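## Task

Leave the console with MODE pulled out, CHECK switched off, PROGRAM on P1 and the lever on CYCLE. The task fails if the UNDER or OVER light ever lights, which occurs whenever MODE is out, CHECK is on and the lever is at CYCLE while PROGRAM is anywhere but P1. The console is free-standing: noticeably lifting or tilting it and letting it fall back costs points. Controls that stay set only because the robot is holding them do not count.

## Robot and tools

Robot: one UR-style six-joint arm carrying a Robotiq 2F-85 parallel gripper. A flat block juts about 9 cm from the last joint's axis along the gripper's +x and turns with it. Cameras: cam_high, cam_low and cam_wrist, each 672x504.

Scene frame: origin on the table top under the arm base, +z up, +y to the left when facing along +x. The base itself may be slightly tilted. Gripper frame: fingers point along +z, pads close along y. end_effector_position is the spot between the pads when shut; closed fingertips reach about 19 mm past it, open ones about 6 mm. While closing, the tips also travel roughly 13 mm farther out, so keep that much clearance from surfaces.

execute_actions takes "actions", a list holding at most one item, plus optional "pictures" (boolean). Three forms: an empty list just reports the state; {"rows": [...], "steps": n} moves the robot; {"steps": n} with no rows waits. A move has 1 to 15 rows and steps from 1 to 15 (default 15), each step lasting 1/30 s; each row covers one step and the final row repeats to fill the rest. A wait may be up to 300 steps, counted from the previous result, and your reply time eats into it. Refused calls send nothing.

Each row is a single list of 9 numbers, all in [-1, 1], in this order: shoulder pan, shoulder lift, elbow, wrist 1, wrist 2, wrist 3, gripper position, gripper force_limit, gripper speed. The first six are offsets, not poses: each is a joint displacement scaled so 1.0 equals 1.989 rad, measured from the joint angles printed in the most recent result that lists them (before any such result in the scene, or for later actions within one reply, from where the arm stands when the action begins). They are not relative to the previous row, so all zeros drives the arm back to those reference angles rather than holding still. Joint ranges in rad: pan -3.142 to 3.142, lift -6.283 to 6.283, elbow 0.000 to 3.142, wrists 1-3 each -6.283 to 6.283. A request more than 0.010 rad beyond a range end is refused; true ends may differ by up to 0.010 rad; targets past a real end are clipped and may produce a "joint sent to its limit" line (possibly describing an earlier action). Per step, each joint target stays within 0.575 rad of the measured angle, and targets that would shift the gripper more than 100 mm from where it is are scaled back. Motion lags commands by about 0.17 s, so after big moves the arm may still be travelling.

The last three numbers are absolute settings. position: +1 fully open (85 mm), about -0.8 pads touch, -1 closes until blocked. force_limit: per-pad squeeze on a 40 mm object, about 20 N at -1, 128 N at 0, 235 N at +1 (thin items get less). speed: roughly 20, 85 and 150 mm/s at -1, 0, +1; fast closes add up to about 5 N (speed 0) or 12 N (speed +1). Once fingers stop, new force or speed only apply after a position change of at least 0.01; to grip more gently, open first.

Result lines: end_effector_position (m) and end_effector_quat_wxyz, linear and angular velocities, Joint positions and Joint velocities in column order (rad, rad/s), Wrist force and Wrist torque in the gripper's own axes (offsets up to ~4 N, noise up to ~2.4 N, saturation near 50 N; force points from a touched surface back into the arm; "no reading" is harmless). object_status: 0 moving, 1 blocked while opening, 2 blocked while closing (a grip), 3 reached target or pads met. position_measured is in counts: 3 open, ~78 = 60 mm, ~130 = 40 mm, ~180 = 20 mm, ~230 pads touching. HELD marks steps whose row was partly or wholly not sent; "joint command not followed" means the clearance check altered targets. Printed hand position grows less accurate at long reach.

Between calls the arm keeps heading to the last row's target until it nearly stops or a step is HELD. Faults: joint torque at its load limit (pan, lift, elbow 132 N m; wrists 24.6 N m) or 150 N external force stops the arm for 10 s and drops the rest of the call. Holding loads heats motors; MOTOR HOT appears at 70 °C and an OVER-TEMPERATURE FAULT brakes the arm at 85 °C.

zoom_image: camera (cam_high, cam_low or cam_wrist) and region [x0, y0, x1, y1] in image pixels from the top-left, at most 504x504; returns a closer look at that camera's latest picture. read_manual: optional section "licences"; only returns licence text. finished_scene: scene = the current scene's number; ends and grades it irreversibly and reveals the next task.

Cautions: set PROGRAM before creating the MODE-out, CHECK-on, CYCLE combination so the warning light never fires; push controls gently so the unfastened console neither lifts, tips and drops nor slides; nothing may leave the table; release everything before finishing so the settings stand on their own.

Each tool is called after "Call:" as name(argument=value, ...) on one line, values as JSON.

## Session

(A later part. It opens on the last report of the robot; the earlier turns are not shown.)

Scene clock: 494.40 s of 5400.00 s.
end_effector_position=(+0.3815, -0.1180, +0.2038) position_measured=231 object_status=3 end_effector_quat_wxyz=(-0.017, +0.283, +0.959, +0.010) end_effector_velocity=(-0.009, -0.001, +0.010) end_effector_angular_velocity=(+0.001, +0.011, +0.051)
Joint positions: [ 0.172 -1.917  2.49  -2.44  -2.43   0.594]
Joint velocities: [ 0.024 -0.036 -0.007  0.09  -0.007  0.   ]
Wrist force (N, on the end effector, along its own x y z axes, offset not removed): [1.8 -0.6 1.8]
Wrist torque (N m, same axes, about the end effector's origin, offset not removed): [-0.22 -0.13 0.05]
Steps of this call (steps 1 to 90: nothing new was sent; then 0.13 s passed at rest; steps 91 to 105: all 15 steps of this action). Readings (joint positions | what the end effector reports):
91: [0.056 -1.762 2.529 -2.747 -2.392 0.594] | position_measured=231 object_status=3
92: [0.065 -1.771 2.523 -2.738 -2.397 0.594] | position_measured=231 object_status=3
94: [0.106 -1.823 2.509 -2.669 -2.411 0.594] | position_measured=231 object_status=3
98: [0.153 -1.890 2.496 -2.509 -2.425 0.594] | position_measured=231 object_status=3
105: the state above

Call:
execute_actions(actions=[{"rows": [[-0.1066,-0.1063,0.025,-0.0504,0.0337,0,-1,-0.4,0]], "steps": 15}], pictures=false)

Call:
execute_actions(actions=[{"steps": 20}])

Scene clock: 499.67 s of 5400.00 s.
end_effector_position=(+0.3667, -0.1929, +0.1975) position_measured=231 object_status=3 end_effector_quat_wxyz=(+0.000, +0.430, +0.903, +0.003) end_effector_velocity=(-0.005, -0.019, +0.000) end_effector_angular_velocity=(-0.017, -0.008, -0.075)
Joint positions: [-0.034 -2.122  2.539 -2.537 -2.364  0.594]
Joint velocities: [-0.051 -0.05   0.009 -0.022  0.013 -0.   ]
Wrist force (N, on the end effector, along its own x y z axes, offset not removed): [1.7 2.7 0.7]
Wrist torque (N m, same axes, about the end effector's origin, offset not removed): [0.43 -0.22 0.01]
Steps of this call (steps 1 to 30: the robot went on to your last target; steps 31 to 90: nothing new was sent; then 1.77 s passed at rest; steps 91 to 105: all 15 steps of this action). Readings (joint positions | what the end effector reports):
91: [0.174 -1.922 2.490 -2.430 -2.430 0.594] | position_measured=231 object_status=3
92: [0.165 -1.930 2.496 -2.438 -2.422 0.594] | position_measured=231 object_status=3
94: [0.103 -1.991 2.514 -2.477 -2.398 0.594] | position_measured=231 object_status=3
98: [0.005 -2.085 2.532 -2.520 -2.374 0.594] | position_measured=231 object_status=3
105: the state above

Scene clock: 500.33 s of 5400.00 s.
end_effector_position=(+0.3661, -0.1951, +0.1975) position_measured=231 object_status=3 end_effector_quat_wxyz=(+0.001, +0.434, +0.901, +0.002) end_effector_velocity=(-0.000, +0.000, -0.000) end_effector_angular_velocity=(-0.000, +0.001, -0.000)
Joint positions: [-0.04  -2.128  2.54  -2.54  -2.363  0.594]
Joint velocities: [-0.     0.     0.     0.    -0.     0.001]
Wrist force (N, on the end effector, along its own x y z axes, offset not removed): [-0.8 3.0 1.1]
Wrist torque (N m, same axes, about the end effector's origin, offset not removed): [0.42 0.31 0.14]
Steps of this call (steps 1 to 15: the robot went on to your last target; steps 16 to 20: nothing new was sent). Readings (joint positions | what the end effector reports):
1: [-0.036 -2.124 2.539 -2.538 -2.364 0.594] | position_measured=231 object_status=3
2: [-0.037 -2.125 2.539 -2.539 -2.364 0.594] | position_measured=231 object_status=3
4: [-0.039 -2.126 2.540 -2.539 -2.363 0.594] | position_measured=231 object_status=3
8: [-0.040 -2.127 2.540 -2.540 -2.363 0.594] | position_measured=231 object_status=3
20: the state above
The arm was judged still, so your last target was given up. Only a new action makes it travel on or press farther. Fingers that are still opening or closing keep moving.
camera_calibration (this result's frames):
cam_wrist: T_world_to_cam=[[0.782324, 0.621978, -0.033354, -0.155167], [0.610525, -0.755106, 0.238903, -0.380118], [0.123407, -0.207263, -0.970471, 0.254211], [0, 0, 0, 1]] pos_world=[0.322091, -0.13783, 0.33234]

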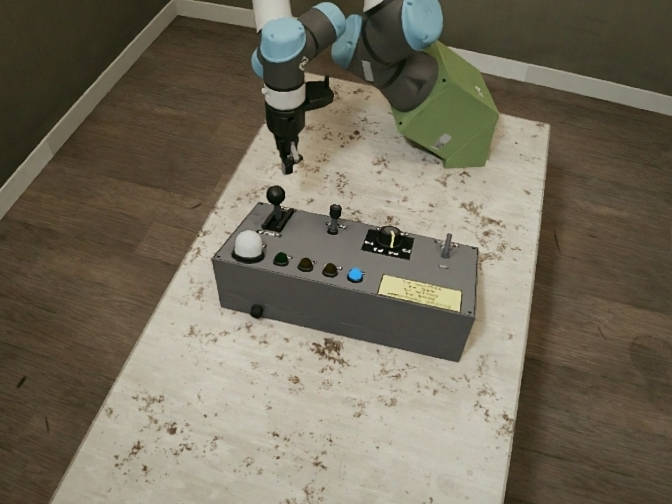

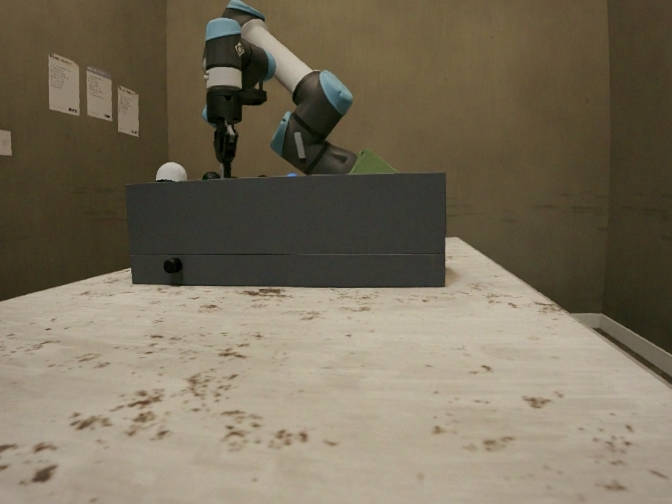

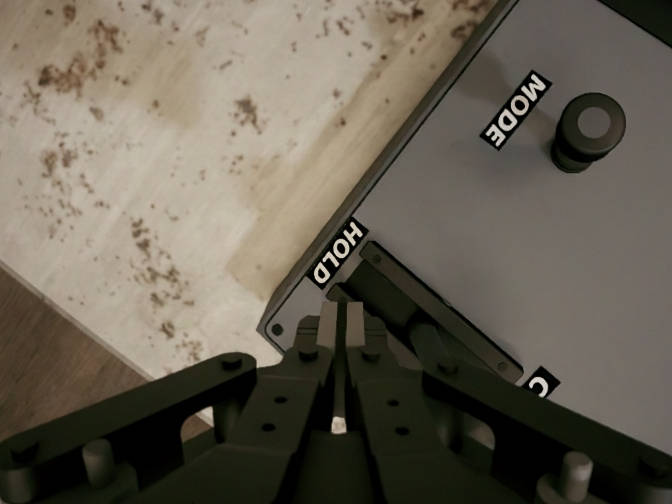

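Call:
execute_actions(actions=[{"rows": [[-0.0581,0.0452,0.0048,-0.0939,0.0328,0,-1,-0.4,0]], "steps": 15}], pictures=false)

Call:
execute_actions(actions=[{"steps": 12}])

Scene clock: 516.80 s of 5400.00 s.
end_effector_position=(+0.3795, -0.2036, +0.1641) position_measured=231 object_status=3 end_effector_quat_wxyz=(-0.000, +0.490, +0.872, +0.002) end_effector_velocity=(+0.003, -0.004, -0.006) end_effector_angular_velocity=(-0.004, -0.004, -0.031)
Joint positions: [-0.153 -2.04   2.549 -2.722 -2.299  0.594]
Joint velocities: [-0.023  0.017  0.001 -0.043  0.012  0.001]
Wrist force (N, on the end effector, along its own x y z axes, offset not removed): [1.5 2.2 2.6]
Wrist torque (N m, same axes, about the end effector's origin, offset not removed): [0.43 -0.19 0.03]
Steps of this call (steps 1 to 90: nothing new was sent; then 12.97 s passed at rest; steps 91 to 105: all 15 steps of this action). Readings (joint positions | what the end effector reports):
91: [-0.041 -2.127 2.540 -2.541 -2.362 0.594] | position_measured=231 object_status=3
92: [-0.050 -2.119 2.542 -2.550 -2.354 0.594] | position_measured=231 object_status=3
94: [-0.090 -2.087 2.545 -2.607 -2.331 0.594] | position_measured=231 object_status=3
98: [-0.135 -2.054 2.548 -2.689 -2.308 0.594] | position_measured=231 object_status=3
105: the state above

Scene clock: 517.20 s of 5400.00 s.
end_effector_position=(+0.3798, -0.2040, +0.1634) position_measured=231 object_status=3 end_effector_quat_wxyz=(-0.000, +0.491, +0.871, +0.002) end_effector_velocity=(+0.000, -0.000, -0.000) end_effector_angular_velocity=(-0.000, -0.000, -0.000)
Joint positions: [-0.156 -2.038  2.549 -2.727 -2.298  0.594]
Joint velocities: [-0.001  0.001  0.    -0.001  0.001 -0.001]
Wrist force (N, on the end effector, along its own x y z axes, offset not removed): [1.3 2.3 1.9]
Wrist torque (N m, same axes, about the end effector's origin, offset not removed): [0.26 -0.20 -0.03]
Steps of this call (steps 1 to 12: the robot went on to your last target). Readings (joint positions | what the end effector reports):
1: [-0.154 -2.040 2.549 -2.723 -2.299 0.594] | position_measured=231 object_status=3
2: [-0.154 -2.039 2.549 -2.724 -2.299 0.594] | position_measured=231 object_status=3
4: [-0.155 -2.039 2.549 -2.725 -2.298 0.594] | position_measured=231 object_status=3
8: [-0.156 -2.038 2.549 -2.726 -2.298 0.594] | position_measured=231 object_status=3
12: the state above
camera_calibration (this result's frames):
cam_wrist: T_world_to_cam=[[0.85576, 0.516186, -0.0350393, -0.210754], [0.508932, -0.82768, 0.236503, -0.362863], [0.0930782, -0.220222, -0.970999, 0.226583], [0, 0, 0, 1]] pos_world=[0.343937, -0.141648, 0.298445]

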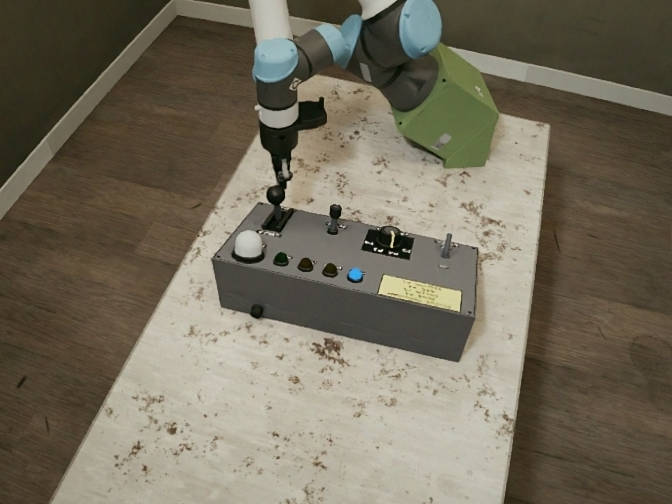

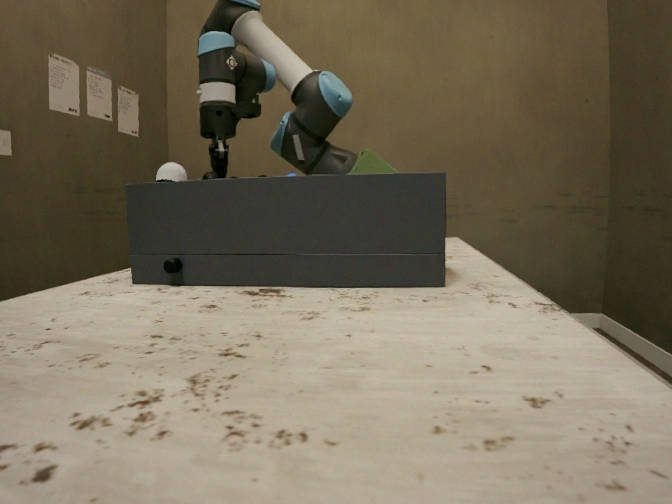

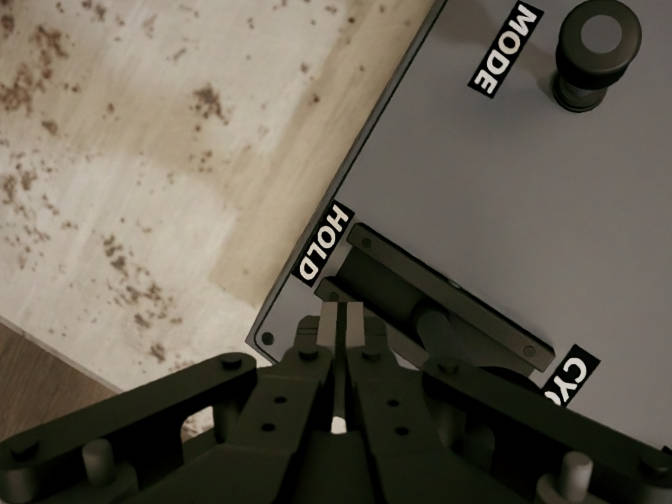

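Call:
execute_actions(actions=[{"rows": [[0.0257,0.0667,-0.0705,0.0237,-0.0146,0,-1,-0.4,0]], "steps": 15}])

Scene clock: 531.70 s of 5400.00 s.
end_effector_position=(+0.3898, -0.2041, +0.1649) position_measured=232 object_status=3 end_effector_quat_wxyz=(-0.003, +0.479, +0.878, -0.001) end_effector_velocity=(+0.000, +0.000, -0.000) end_effector_angular_velocity=(-0.000, +0.000, -0.000)
Joint positions: [-0.135 -2.009  2.518 -2.702 -2.315  0.594]
Joint velocities: [-0.  0. -0. -0. -0.  0.]
Wrist force (N, on the end effector, along its own x y z axes, offset not removed): [6.4 -8.3 -18.8]
Wrist torque (N m, same axes, about the end effector's origin, offset not removed): [-1.04 -0.69 -0.04]
FORCE FAULT: contact force on the arm reached its limit, and the arm stopped for 10 seconds. The contact can be on any part of the arm, not only on its tool. The arm's remaining commands of this call were not run. The arm holds still and accepts commands again. Move the arm away from the contact; if what it grips holds it there, let go first. Pushing or pulling that hard again can fault the arm again.
The stop began at step 95 of this call (marked STOPPED below). From that step on the arm followed nothing that you had sent. 11 steps, steps kept back included, did not run and will not run. Nothing is kept back now, and the robot has no last target.
Steps of this call (steps 1 to 15: the robot went on to your last target; steps 16 to 90: nothing new was sent; then 1.33 s passed at rest; steps 91 to 94: the first 4 steps of this action; steps 95 to 395: the stop). Readings (joint positions | what the end effector reports):
91: [-0.155 -2.037 2.549 -2.726 -2.298 0.594] | position_measured=231 object_status=3
92: [-0.149 -2.029 2.540 -2.720 -2.303 0.594] | position_measured=231 object_status=3
94: [-0.137 -2.002 2.513 -2.708 -2.310 0.594] | position_measured=232 object_status=3
95: [-0.137 -2.002 2.513 -2.708 -2.312 0.594] | position_measured=232 object_status=3 STOPPED
98: [-0.136 -2.004 2.514 -2.706 -2.314 0.594] | position_measured=232 object_status=3
395: the state above
camera_calibration (this result's frames):
cam_wrist: T_world_to_cam=[[0.840858, 0.539602, -0.0422924, -0.207352], [0.533335, -0.8127, 0.234675, -0.374515], [0.0922603, -0.219885, -0.971153, 0.227465], [0, 0, 0, 1]] pos_world=[0.35311, -0.142464, 0.300023]

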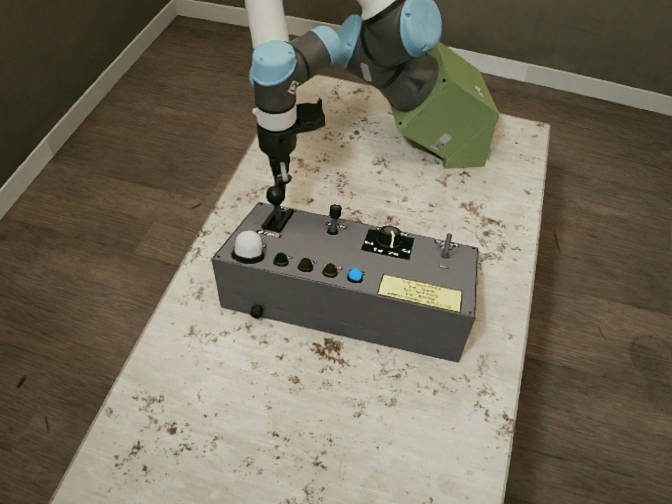

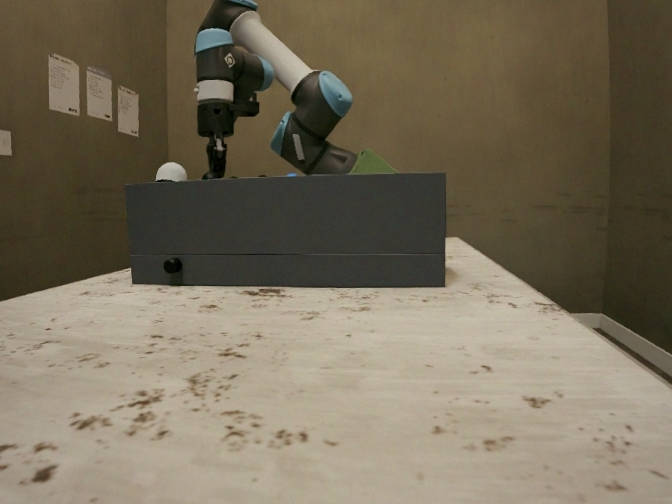

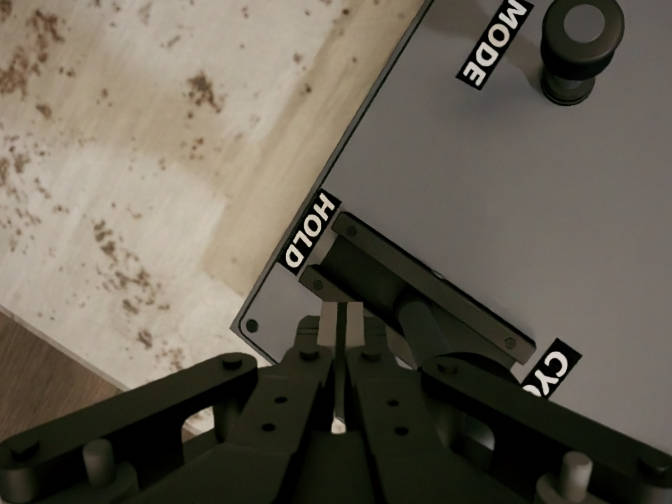

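Call:
execute_actions(actions=[{"rows": [[-0.0344,0.0144,0.0239,-0.0756,0.0179,0,-1,-0.4,0]], "steps": 15}], pictures=false)

Scene clock: 548.57 s of 5400.00 s.
end_effector_position=(+0.3886, -0.2039, +0.1643) position_measured=232 object_status=3 end_effector_quat_wxyz=(-0.003, +0.479, +0.878, -0.001) end_effector_velocity=(-0.000, -0.000, +0.000) end_effector_angular_velocity=(-0.000, +0.000, -0.001)
Joint positions: [-0.137 -2.011  2.521 -2.703 -2.314  0.594]
Joint velocities: [-0. -0. -0.  0. -0.  0.]
Wrist force (N, on the end effector, along its own x y z axes, offset not removed): [4.8 -8.7 -24.5]
Wrist torque (N m, same axes, about the end effector's origin, offset not removed): [-1.22 -0.37 0.05]
FORCE FAULT: contact force on the arm reached its limit, and the arm stopped for 10 seconds. The contact can be on any part of the arm, not only on its tool. The arm's remaining commands of this call were not run. The arm holds still and accepts commands again. Move the arm away from the contact; if what it grips holds it there, let go first. Pushing or pulling that hard again can fault the arm again.
The stop began at step 93 of this call (marked STOPPED below). From that step on the arm followed nothing that you had sent. 13 steps, steps kept back included, did not run and will not run. Nothing is kept back now, and the robot has no last target.
Steps of this call (steps 1 to 90: nothing new was sent; then 3.77 s passed at rest; steps 91 to 92: the first 2 steps of this action; steps 93 to 393: the stop). Readings (joint positions | what the end effector reports):
91: [-0.136 -2.009 2.519 -2.702 -2.315 0.594] | position_measured=232 object_status=3
92: [-0.140 -2.007 2.522 -2.708 -2.312 0.594] | position_measured=232 object_status=3
93: [-0.140 -2.007 2.522 -2.708 -2.312 0.594] | position_measured=232 object_status=3 STOPPED
94: [-0.139 -2.007 2.522 -2.708 -2.312 0.594] | position_measured=232 object_status=3
98: [-0.139 -2.008 2.522 -2.708 -2.312 0.594] | position_measured=232 object_status=3
393: the state above

Call:
execute_actions(actions=[{"rows": [[0.0181,-0.0217,-0.0061,0.0474,-0.007,0,-1,-0.4,0]], "steps": 15}], pictures=false)

Scene clock: 551.33 s of 5400.00 s.
end_effector_position=(+0.3842, -0.2019, +0.1784) position_measured=232 object_status=3 end_effector_quat_wxyz=(-0.008, +0.459, +0.889, +0.002) end_effector_velocity=(-0.002, +0.001, +0.002) end_effector_angular_velocity=(+0.002, +0.002, +0.009)
Joint positions: [-0.102 -2.053  2.509 -2.611 -2.328  0.594]
Joint velocities: [ 0.006 -0.009 -0.001  0.018 -0.002  0.   ]
Wrist force (N, on the end effector, along its own x y z axes, offset not removed): [1.6 -0.4 1.7]
Wrist torque (N m, same axes, about the end effector's origin, offset not removed): [-0.13 -0.09 0.13]
Steps of this call (steps 1 to 68: nothing new was sent; steps 69 to 83: all 15 steps of this action). Readings (joint positions | what the end effector reports):
69: [-0.137 -2.011 2.521 -2.702 -2.315 0.594] | position_measured=232 object_status=3
70: [-0.131 -2.017 2.519 -2.693 -2.317 0.594] | position_measured=232 object_status=3
72: [-0.119 -2.032 2.515 -2.660 -2.321 0.594] | position_measured=232 object_status=3
76: [-0.107 -2.047 2.511 -2.625 -2.326 0.594] | position_measured=232 object_status=3
83: the state above

Call:
execute_actions(actions=[{"rows": [[-0.021,-0.0379,0.0357,-0.0238,0.0117,0,-1,-0.4,0]], "steps": 15}], pictures=false)

Call:
execute_actions(actions=[{"steps": 10}], pictures=false)

Call:
execute_actions(actions=[{"rows": [[-0.0515,0.0406,0.0212,-0.0959,0.0321,0,-1,-0.4,0]], "steps": 15}], pictures=false)

Call:
execute_actions(actions=[{"steps": 10}])

Scene clock: 574.20 s of 5400.00 s.
end_effector_position=(+0.3604, -0.2037, +0.1764) position_measured=232 object_status=3 end_effector_quat_wxyz=(-0.001, +0.485, +0.875, +0.002) end_effector_velocity=(-0.005, -0.000, -0.001) end_effector_angular_velocity=(-0.002, -0.002, -0.011)
Joint positions: [-0.143 -2.127  2.579 -2.657 -2.305  0.594]
Joint velocities: [-0.008 -0.014  0.014 -0.009  0.004 -0.   ]
Wrist force (N, on the end effector, along its own x y z axes, offset not removed): [0.1 1.1 1.9]
Wrist torque (N m, same axes, about the end effector's origin, offset not removed): [0.04 0.19 0.18]
Steps of this call (steps 1 to 15: the robot went on to your last target; steps 16 to 90: nothing new was sent; then 19.37 s passed at rest; steps 91 to 105: all 15 steps of this action). Readings (joint positions | what the end effector reports):
91: [-0.102 -2.055 2.509 -2.609 -2.328 0.594] | position_measured=232 object_status=3
92: [-0.108 -2.063 2.517 -2.615 -2.324 0.594] | position_measured=232 object_status=3
94: [-0.122 -2.089 2.543 -2.633 -2.316 0.594] | position_measured=232 object_status=3
98: [-0.137 -2.116 2.568 -2.650 -2.308 0.594] | position_measured=232 object_status=3
105: the state above

Scene clock: 574.53 s of 5400.00 s.
end_effector_position=(+0.3598, -0.2037, +0.1763) position_measured=232 object_status=3 end_effector_quat_wxyz=(-0.000, +0.485, +0.874, +0.002) end_effector_velocity=(-0.000, +0.000, -0.000) end_effector_angular_velocity=(+0.000, +0.001, -0.001)
Joint positions: [-0.144 -2.128  2.58  -2.658 -2.305  0.594]
Joint velocities: [-0.001  0.     0.001 -0.001  0.001  0.001]
Wrist force (N, on the end effector, along its own x y z axes, offset not removed): [-0.1 -2.2 3.3]
Wrist torque (N m, same axes, about the end effector's origin, offset not removed): [-0.36 0.09 0.05]
Steps of this call (steps 1 to 10: the robot went on to your last target). Readings (joint positions | what the end effector reports):
1: [-0.143 -2.127 2.579 -2.657 -2.305 0.594] | position_measured=232 object_status=3
2: [-0.143 -2.127 2.579 -2.657 -2.305 0.594] | position_measured=232 object_status=3
4: [-0.143 -2.128 2.580 -2.658 -2.305 0.594] | position_measured=232 object_status=3
8: [-0.144 -2.128 2.580 -2.658 -2.305 0.594] | position_measured=232 object_status=3
10: the state above

Scene clock: 575.03 s of 5400.00 s.
end_effector_position=(+0.3597, -0.2033, +0.1440) position_measured=232 object_status=3 end_effector_quat_wxyz=(-0.001, +0.529, +0.849, +0.002) end_effector_velocity=(+0.001, -0.002, -0.006) end_effector_angular_velocity=(-0.004, -0.005, -0.025)
Joint positions: [-0.244 -2.049  2.621 -2.843 -2.242  0.594]
Joint velocities: [-0.02   0.015  0.008 -0.044  0.012 -0.   ]
Wrist force (N, on the end effector, along its own x y z axes, offset not removed): [1.4 0.4 1.7]
Wrist torque (N m, same axes, about the end effector's origin, offset not removed): [0.00 -0.18 0.08]
Steps of this call (steps 1 to 15: all 15 steps of this action). Readings (joint positions | what the end effector reports):
1: [-0.145 -2.128 2.581 -2.659 -2.304 0.594] | position_measured=232 object_status=3
2: [-0.153 -2.119 2.587 -2.668 -2.296 0.594] | position_measured=232 object_status=3
4: [-0.189 -2.091 2.601 -2.726 -2.274 0.594] | position_measured=232 object_status=3
8: [-0.228 -2.061 2.616 -2.810 -2.251 0.594] | position_measured=232 object_status=3
15: the state above

Scene clock: 575.37 s of 5400.00 s.
end_effector_position=(+0.3598, -0.2035, +0.1433) position_measured=232 object_status=3 end_effector_quat_wxyz=(-0.001, +0.530, +0.848, +0.002) end_effector_velocity=(-0.000, -0.000, -0.001) end_effector_angular_velocity=(-0.001, +0.001, -0.001)
Joint positions: [-0.246 -2.048  2.622 -2.848 -2.241  0.594]
Joint velocities: [-0.002  0.001  0.001 -0.003  0.    -0.001]
Wrist force (N, on the end effector, along its own x y z axes, offset not removed): [1.9 -1.0 3.7]
Wrist torque (N m, same axes, about the end effector's origin, offset not removed): [-0.17 -0.27 0.09]
Steps of this call (steps 1 to 10: the robot went on to your last target). Readings (joint positions | what the end effector reports):
1: [-0.244 -2.049 2.622 -2.845 -2.242 0.594] | position_measured=232 object_status=3
2: [-0.245 -2.049 2.622 -2.846 -2.242 0.594] | position_measured=232 object_status=3
4: [-0.245 -2.048 2.622 -2.847 -2.241 0.594] | position_measured=232 object_status=3
8: [-0.246 -2.048 2.622 -2.848 -2.241 0.594] | position_measured=232 object_status=3
10: the state above
camera_calibration (this result's frames):
cam_wrist: T_world_to_cam=[[0.899284, 0.435949, -0.0351603, -0.226528], [0.4314, -0.87092, 0.235356, -0.328299], [0.0719816, -0.226821, -0.971273, 0.215358], [0, 0, 0, 1]] pos_world=[0.329839, -0.13832, 0.278474]

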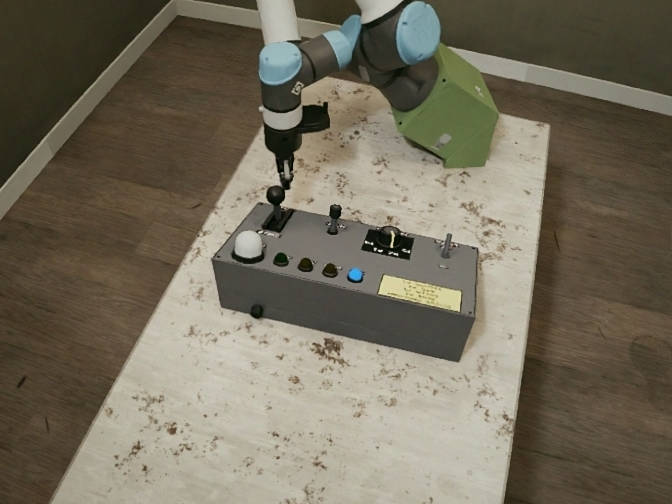

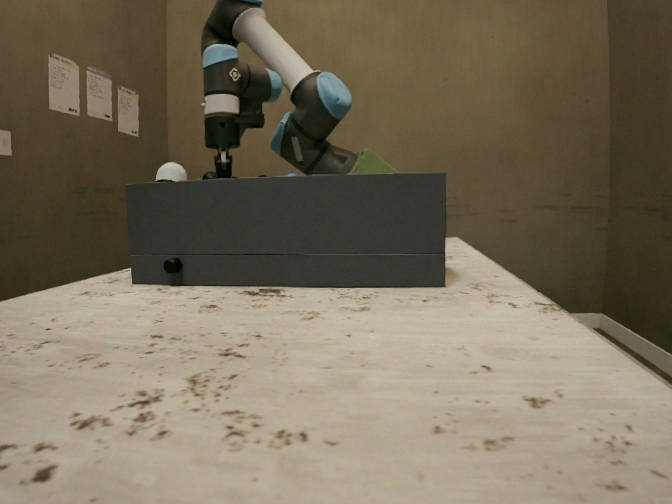

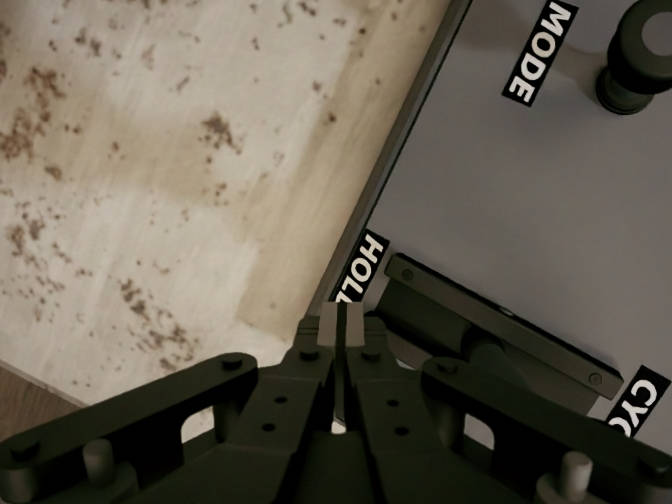

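Call:
execute_actions(actions=[{"rows": [[0.0171,0.0337,-0.0355,0.0135,-0.0105,0,-1,-0.4,0]], "steps": 15}], pictures=false)

Call:
execute_actions(actions=[{"rows": [[0.0171,0.0337,-0.0355,0.0135,-0.0105,0,-1,-0.4,0]], "steps": 15}], pictures=false)

Scene clock: 594.97 s of 5400.00 s.
end_effector_position=(+0.3714, -0.2054, +0.1434) position_measured=232 object_status=3 end_effector_quat_wxyz=(-0.003, +0.521, +0.854, -0.000) end_effector_velocity=(+0.000, +0.000, +0.000) end_effector_angular_velocity=(+0.001, -0.001, -0.000)
Joint positions: [-0.227 -2.014  2.588 -2.83  -2.258  0.594]
Joint velocities: [0.001 0.    0.    0.    0.    0.001]
Wrist force (N, on the end effector, along its own x y z axes, offset not removed): [9.5 -11.8 -9.8]
Wrist torque (N m, same axes, about the end effector's origin, offset not removed): [-0.74 -0.61 -0.06]
FORCE FAULT: contact force on the arm reached its limit, and the arm stopped for 10 seconds. The contact can be on any part of the arm, not only on its tool. The arm's remaining commands of this call were not run. The arm holds still and accepts commands again. Move the arm away from the contact; if what it grips holds it there, let go first. Pushing or pulling that hard again can fault the arm again.
The stop began at step 96 of this call (marked STOPPED below). From that step on the arm followed nothing that you had sent. 10 steps, steps kept back included, did not run and will not run. Nothing is kept back now, and the robot has no last target.
Steps of this call (steps 1 to 15: the robot went on to your last target; steps 16 to 90: nothing new was sent; then 6.40 s passed at rest; steps 91 to 95: the first 5 steps of this action; steps 96 to 396: the stop). Readings (joint positions | what the end effector reports):
91: [-0.246 -2.047 2.622 -2.848 -2.241 0.594] | position_measured=232 object_status=3
92: [-0.241 -2.039 2.614 -2.844 -2.244 0.594] | position_measured=232 object_status=3
94: [-0.229 -2.015 2.589 -2.835 -2.252 0.594] | position_measured=232 object_status=3
96: [-0.227 -2.011 2.584 -2.832 -2.255 0.594] | position_measured=232 object_status=3 STOPPED
98: [-0.227 -2.011 2.585 -2.831 -2.257 0.594] | position_measured=232 object_status=3
396: the state above

Scene clock: 595.00 s of 5400.00 s.
end_effector_position=(+0.3714, -0.2054, +0.1434) position_measured=232 object_status=3 end_effector_quat_wxyz=(-0.003, +0.521, +0.854, -0.000) end_effector_velocity=(+0.000, +0.000, +0.000) end_effector_angular_velocity=(-0.000, -0.001, +0.002)
Joint positions: [-0.227 -2.014  2.588 -2.83  -2.258  0.594]
Joint velocities: [ 0.001  0.    -0.    -0.    -0.    -0.002]
Wrist force (N, on the end effector, along its own x y z axes, offset not removed): [7.3 -12.7 -9.8]
Wrist torque (N m, same axes, about the end effector's origin, offset not removed): [-0.99 -0.30 -0.17]
A stop began in an earlier call of the same reply, so what this call sent did not run. Send another action.
Steps of this call (step 1: nothing new was sent). Readings (joint positions | what the end effector reports):
1: the state above

Call:
execute_actions(actions=[{"rows": [[0.00125,0.00245,-0.00258,0.00098,-0.00076,0,-1,-0.4,0]], "steps": 10}])

Scene clock: 600.27 s of 5400.00 s.
end_effector_position=(+0.3730, -0.2056, +0.1434) position_measured=232 object_status=3 end_effector_quat_wxyz=(-0.003, +0.520, +0.854, -0.000) end_effector_velocity=(+0.002, -0.000, -0.000) end_effector_angular_velocity=(+0.001, -0.001, +0.001)
Joint positions: [-0.224 -2.01   2.583 -2.828 -2.26   0.594]
Joint velocities: [ 0.002  0.005 -0.005  0.001  0.     0.   ]
Wrist force (N, on the end effector, along its own x y z axes, offset not removed): [44.0 -50.0 -50.0]
Wrist torque (N m, same axes, about the end effector's origin, offset not removed): [-0.94 -2.67 -0.63]
Steps of this call (steps 1 to 90: nothing new was sent; then 1.93 s passed at rest; steps 91 to 100: all 10 steps of this action). Readings (joint positions | what the end effector reports):
91: [-0.227 -2.014 2.588 -2.830 -2.258 0.594] | position_measured=232 object_status=3
92: [-0.226 -2.013 2.587 -2.829 -2.259 0.594] | position_measured=232 object_status=3
94: [-0.225 -2.012 2.586 -2.829 -2.259 0.594] | position_measured=232 object_status=3
98: [-0.225 -2.010 2.584 -2.828 -2.260 0.594] | position_measured=232 object_status=3
100: the state above
camera_calibration (this result's frames):
cam_wrist: T_world_to_cam=[[0.887766, 0.458381, -0.0419348, -0.227557], [0.454722, -0.859236, 0.234398, -0.341951], [0.0714115, -0.227159, -0.971236, 0.214141], [0, 0, 0, 1]] pos_world=[0.342217, -0.140865, 0.278591]

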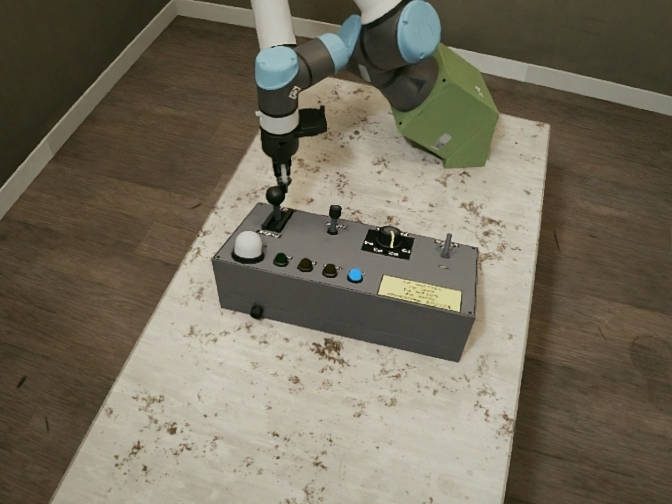

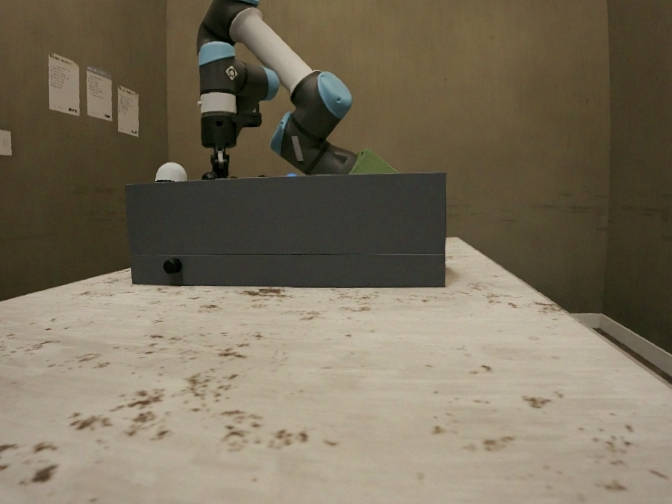

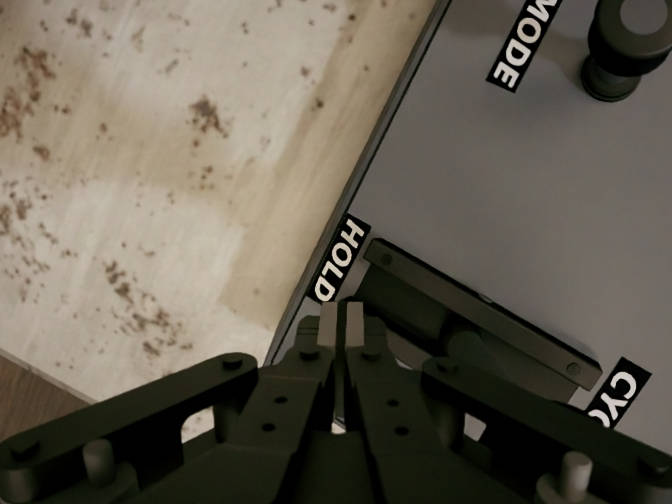

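Call:
execute_actions(actions=[{"rows": [[-0.0031,-0.0061,0.0065,-0.0025,0.0019,0,-1,-0.4,0]], "steps": 10}], pictures=false)

Call:
zoom_image(camera="cam_high", region=[200, 150, 480, 330])

Scene clock: 605.53 s of 5400.00 s.
end_effector_position=(+0.3687, -0.2050, +0.1434) position_measured=232 object_status=3 end_effector_quat_wxyz=(-0.003, +0.522, +0.853, -0.000) end_effector_velocity=(-0.005, +0.001, -0.000) end_effector_angular_velocity=(-0.001, +0.003, -0.003)
Joint positions: [-0.23  -2.021  2.595 -2.832 -2.256  0.594]
Joint velocities: [-0.005 -0.01   0.012 -0.002  0.001 -0.   ]
Wrist force (N, on the end effector, along its own x y z axes, offset not removed): [1.0 3.9 3.3]
Wrist torque (N m, same axes, about the end effector's origin, offset not removed): [0.77 -0.13 0.03]
Steps of this call (steps 1 to 15: the robot went on to your last target; steps 16 to 90: nothing new was sent; then 1.93 s passed at rest; steps 91 to 100: all 10 steps of this action). Readings (joint positions | what the end effector reports):
91: [-0.224 -2.010 2.583 -2.828 -2.260 0.594] | position_measured=232 object_status=3
92: [-0.225 -2.012 2.585 -2.829 -2.259 0.594] | position_measured=232 object_status=3
94: [-0.227 -2.016 2.589 -2.831 -2.257 0.594] | position_measured=232 object_status=3
98: [-0.229 -2.020 2.594 -2.832 -2.257 0.594] | position_measured=232 object_status=3
100: the state above

Region (200, 150, 480, 330) of cam_high's 672x504 image, scaled by 1.800, with more detail than that image has; it fills the top 324 rows of this view, and the rest is white.

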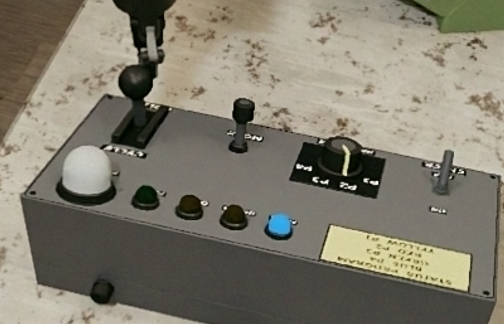

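Call:
execute_actions(actions=[{"rows": [[0.0035,0.0069,-0.0072,0.0027,-0.0021,0,-1,-0.4,0]], "steps": 15}], pictures=false)

Scene clock: 613.47 s of 5400.00 s.
end_effector_position=(+0.3739, -0.2056, +0.1434) position_measured=232 object_status=3 end_effector_quat_wxyz=(-0.003, +0.519, +0.855, -0.000) end_effector_velocity=(+0.002, -0.000, +0.000) end_effector_angular_velocity=(+0.000, -0.001, +0.002)
Joint positions: [-0.223 -2.008  2.581 -2.827 -2.261  0.594]
Joint velocities: [ 0.002  0.003 -0.004  0.001 -0.    -0.001]
Wrist force (N, on the end effector, along its own x y z axes, offset not removed): [49.6 -50.0 -50.0]
Wrist torque (N m, same axes, about the end effector's origin, offset not removed): [0.93 -2.98 -0.96]
Steps of this call (steps 1 to 15: the robot went on to your last target; steps 16 to 90: nothing new was sent; then 4.43 s passed at rest; steps 91 to 105: all 15 steps of this action). Readings (joint positions | what the end effector reports):
91: [-0.230 -2.022 2.596 -2.833 -2.256 0.594] | position_measured=232 object_status=3
92: [-0.229 -2.019 2.594 -2.832 -2.257 0.594] | position_measured=232 object_status=3
94: [-0.227 -2.014 2.589 -2.830 -2.258 0.594] | position_measured=232 object_status=3
98: [-0.224 -2.010 2.584 -2.828 -2.261 0.594] | position_measured=232 object_status=3
105: the state above

Call:
execute_actions(actions=[{"rows": [[0.00125,0.00245,-0.00258,0.00098,-0.00076,0,-1,-0.4,0]], "steps": 15}], pictures=false)

Scene clock: 623.63 s of 5400.00 s.
end_effector_position=(+0.3708, -0.2057, +0.1433) position_measured=232 object_status=3 end_effector_quat_wxyz=(-0.004, +0.518, +0.855, -0.003) end_effector_velocity=(-0.000, +0.000, -0.000) end_effector_angular_velocity=(+0.000, +0.001, -0.001)
Joint positions: [-0.223 -2.011  2.585 -2.823 -2.267  0.594]
Joint velocities: [-0.001  0.     0.001  0.     0.     0.001]
Wrist force (N, on the end effector, along its own x y z axes, offset not removed): [9.5 -12.0 -10.8]
Wrist torque (N m, same axes, about the end effector's origin, offset not removed): [-1.07 -0.94 -0.05]
FORCE FAULT: contact force on the arm reached its limit, and the arm stopped for 10 seconds. The contact can be on any part of the arm, not only on its tool. The arm's remaining commands of this call were not run. The arm holds still and accepts commands again. Move the arm away from the contact; if what it grips holds it there, let go first. Pushing or pulling that hard again can fault the arm again.
The stop began at step 5 of this call (marked STOPPED below). From that step on the arm followed nothing that you had sent. 15 steps, steps kept back included, did not run and will not run. Nothing is kept back now, and the robot has no last target.
Steps of this call (steps 1 to 4: the robot went on to your last target; steps 5 to 305: the stop). Readings (joint positions | what the end effector reports):
1: [-0.223 -2.007 2.581 -2.827 -2.261 0.594] | position_measured=232 object_status=3
2: [-0.223 -2.007 2.581 -2.827 -2.261 0.594] | position_measured=232 object_status=3
4: [-0.223 -2.007 2.581 -2.827 -2.261 0.594] | position_measured=232 object_status=3
5: [-0.223 -2.008 2.581 -2.826 -2.262 0.594] | position_measured=232 object_status=3 STOPPED
8: [-0.223 -2.008 2.582 -2.825 -2.265 0.594] | position_measured=232 object_status=3
305: the state above

Call:
execute_actions(actions=[{"rows": [[0.093, -0.061, -0.023, 0.148, -0.049, 0, -1, 0, 0]], "steps": 15}])

Scene clock: 639.97 s of 5400.00 s.
end_effector_position=(+0.3653, -0.1953, +0.1970) position_measured=232 object_status=3 end_effector_quat_wxyz=(+0.000, +0.434, +0.901, +0.002) end_effector_velocity=(-0.005, +0.005, +0.011) end_effector_angular_velocity=(+0.005, +0.006, +0.059)
Joint positions: [-0.043 -2.129  2.541 -2.538 -2.362  0.594]
Joint velocities: [ 0.042 -0.025 -0.008  0.08  -0.019 -0.   ]
Wrist force (N, on the end effector, along its own x y z axes, offset not removed): [1.2 -2.5 -1.8]
Wrist torque (N m, same axes, about the end effector's origin, offset not removed): [-0.27 -0.04 -0.10]
Steps of this call (steps 1 to 90: nothing new was sent; then 12.83 s passed at rest; steps 91 to 105: all 15 steps of this action). Readings (joint positions | what the end effector reports):
91: [-0.222 -2.012 2.585 -2.823 -2.267 0.594] | position_measured=232 object_status=3
92: [-0.213 -2.020 2.579 -2.814 -2.276 0.594] | position_measured=232 object_status=3
94: [-0.157 -2.062 2.562 -2.745 -2.311 0.594] | position_measured=232 object_status=3
98: [-0.075 -2.110 2.547 -2.599 -2.347 0.594] | position_measured=232 object_status=3
105: the state above
camera_calibration (this result's frames):
cam_wrist: T_world_to_cam=[[0.782781, 0.62132, -0.0348656, -0.154481], [0.610412, -0.755726, 0.237226, -0.379419], [0.121045, -0.206978, -0.970829, 0.254771], [0, 0, 0, 1]] pos_world=[0.321688, -0.138023, 0.331961]

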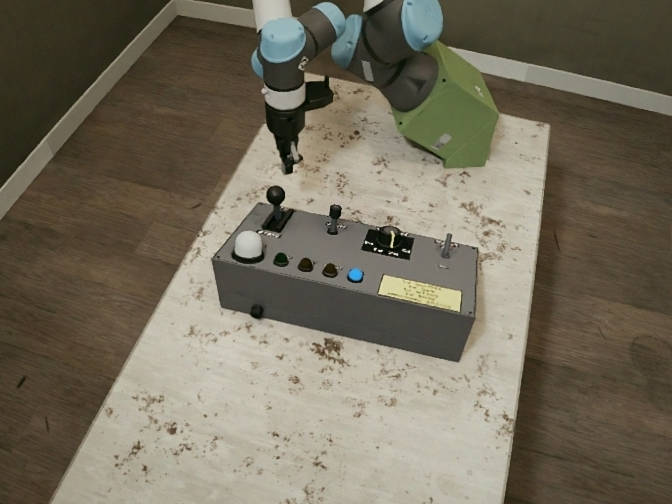

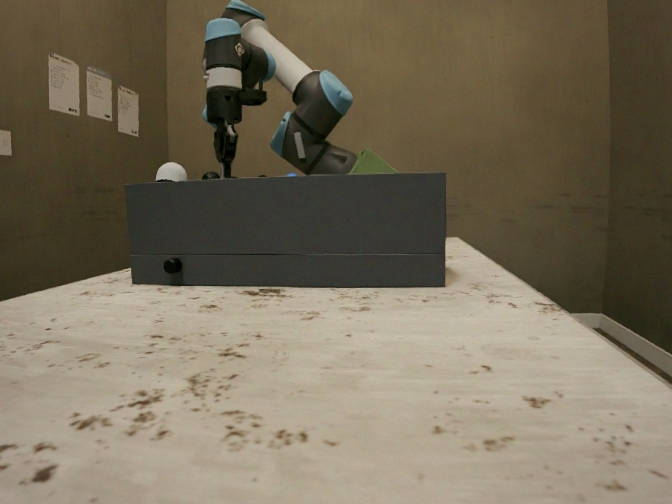

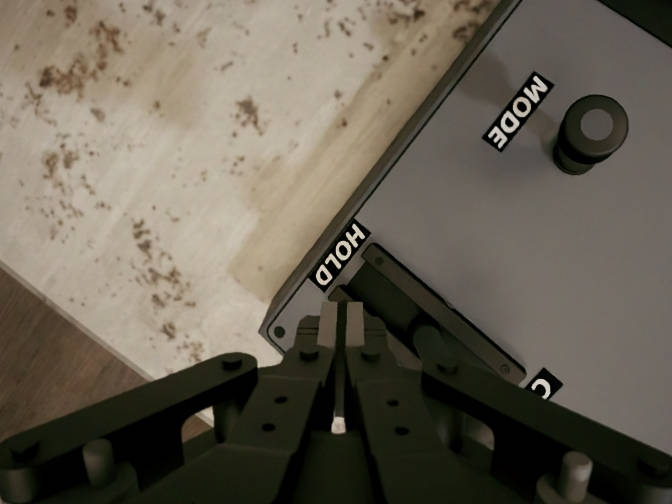

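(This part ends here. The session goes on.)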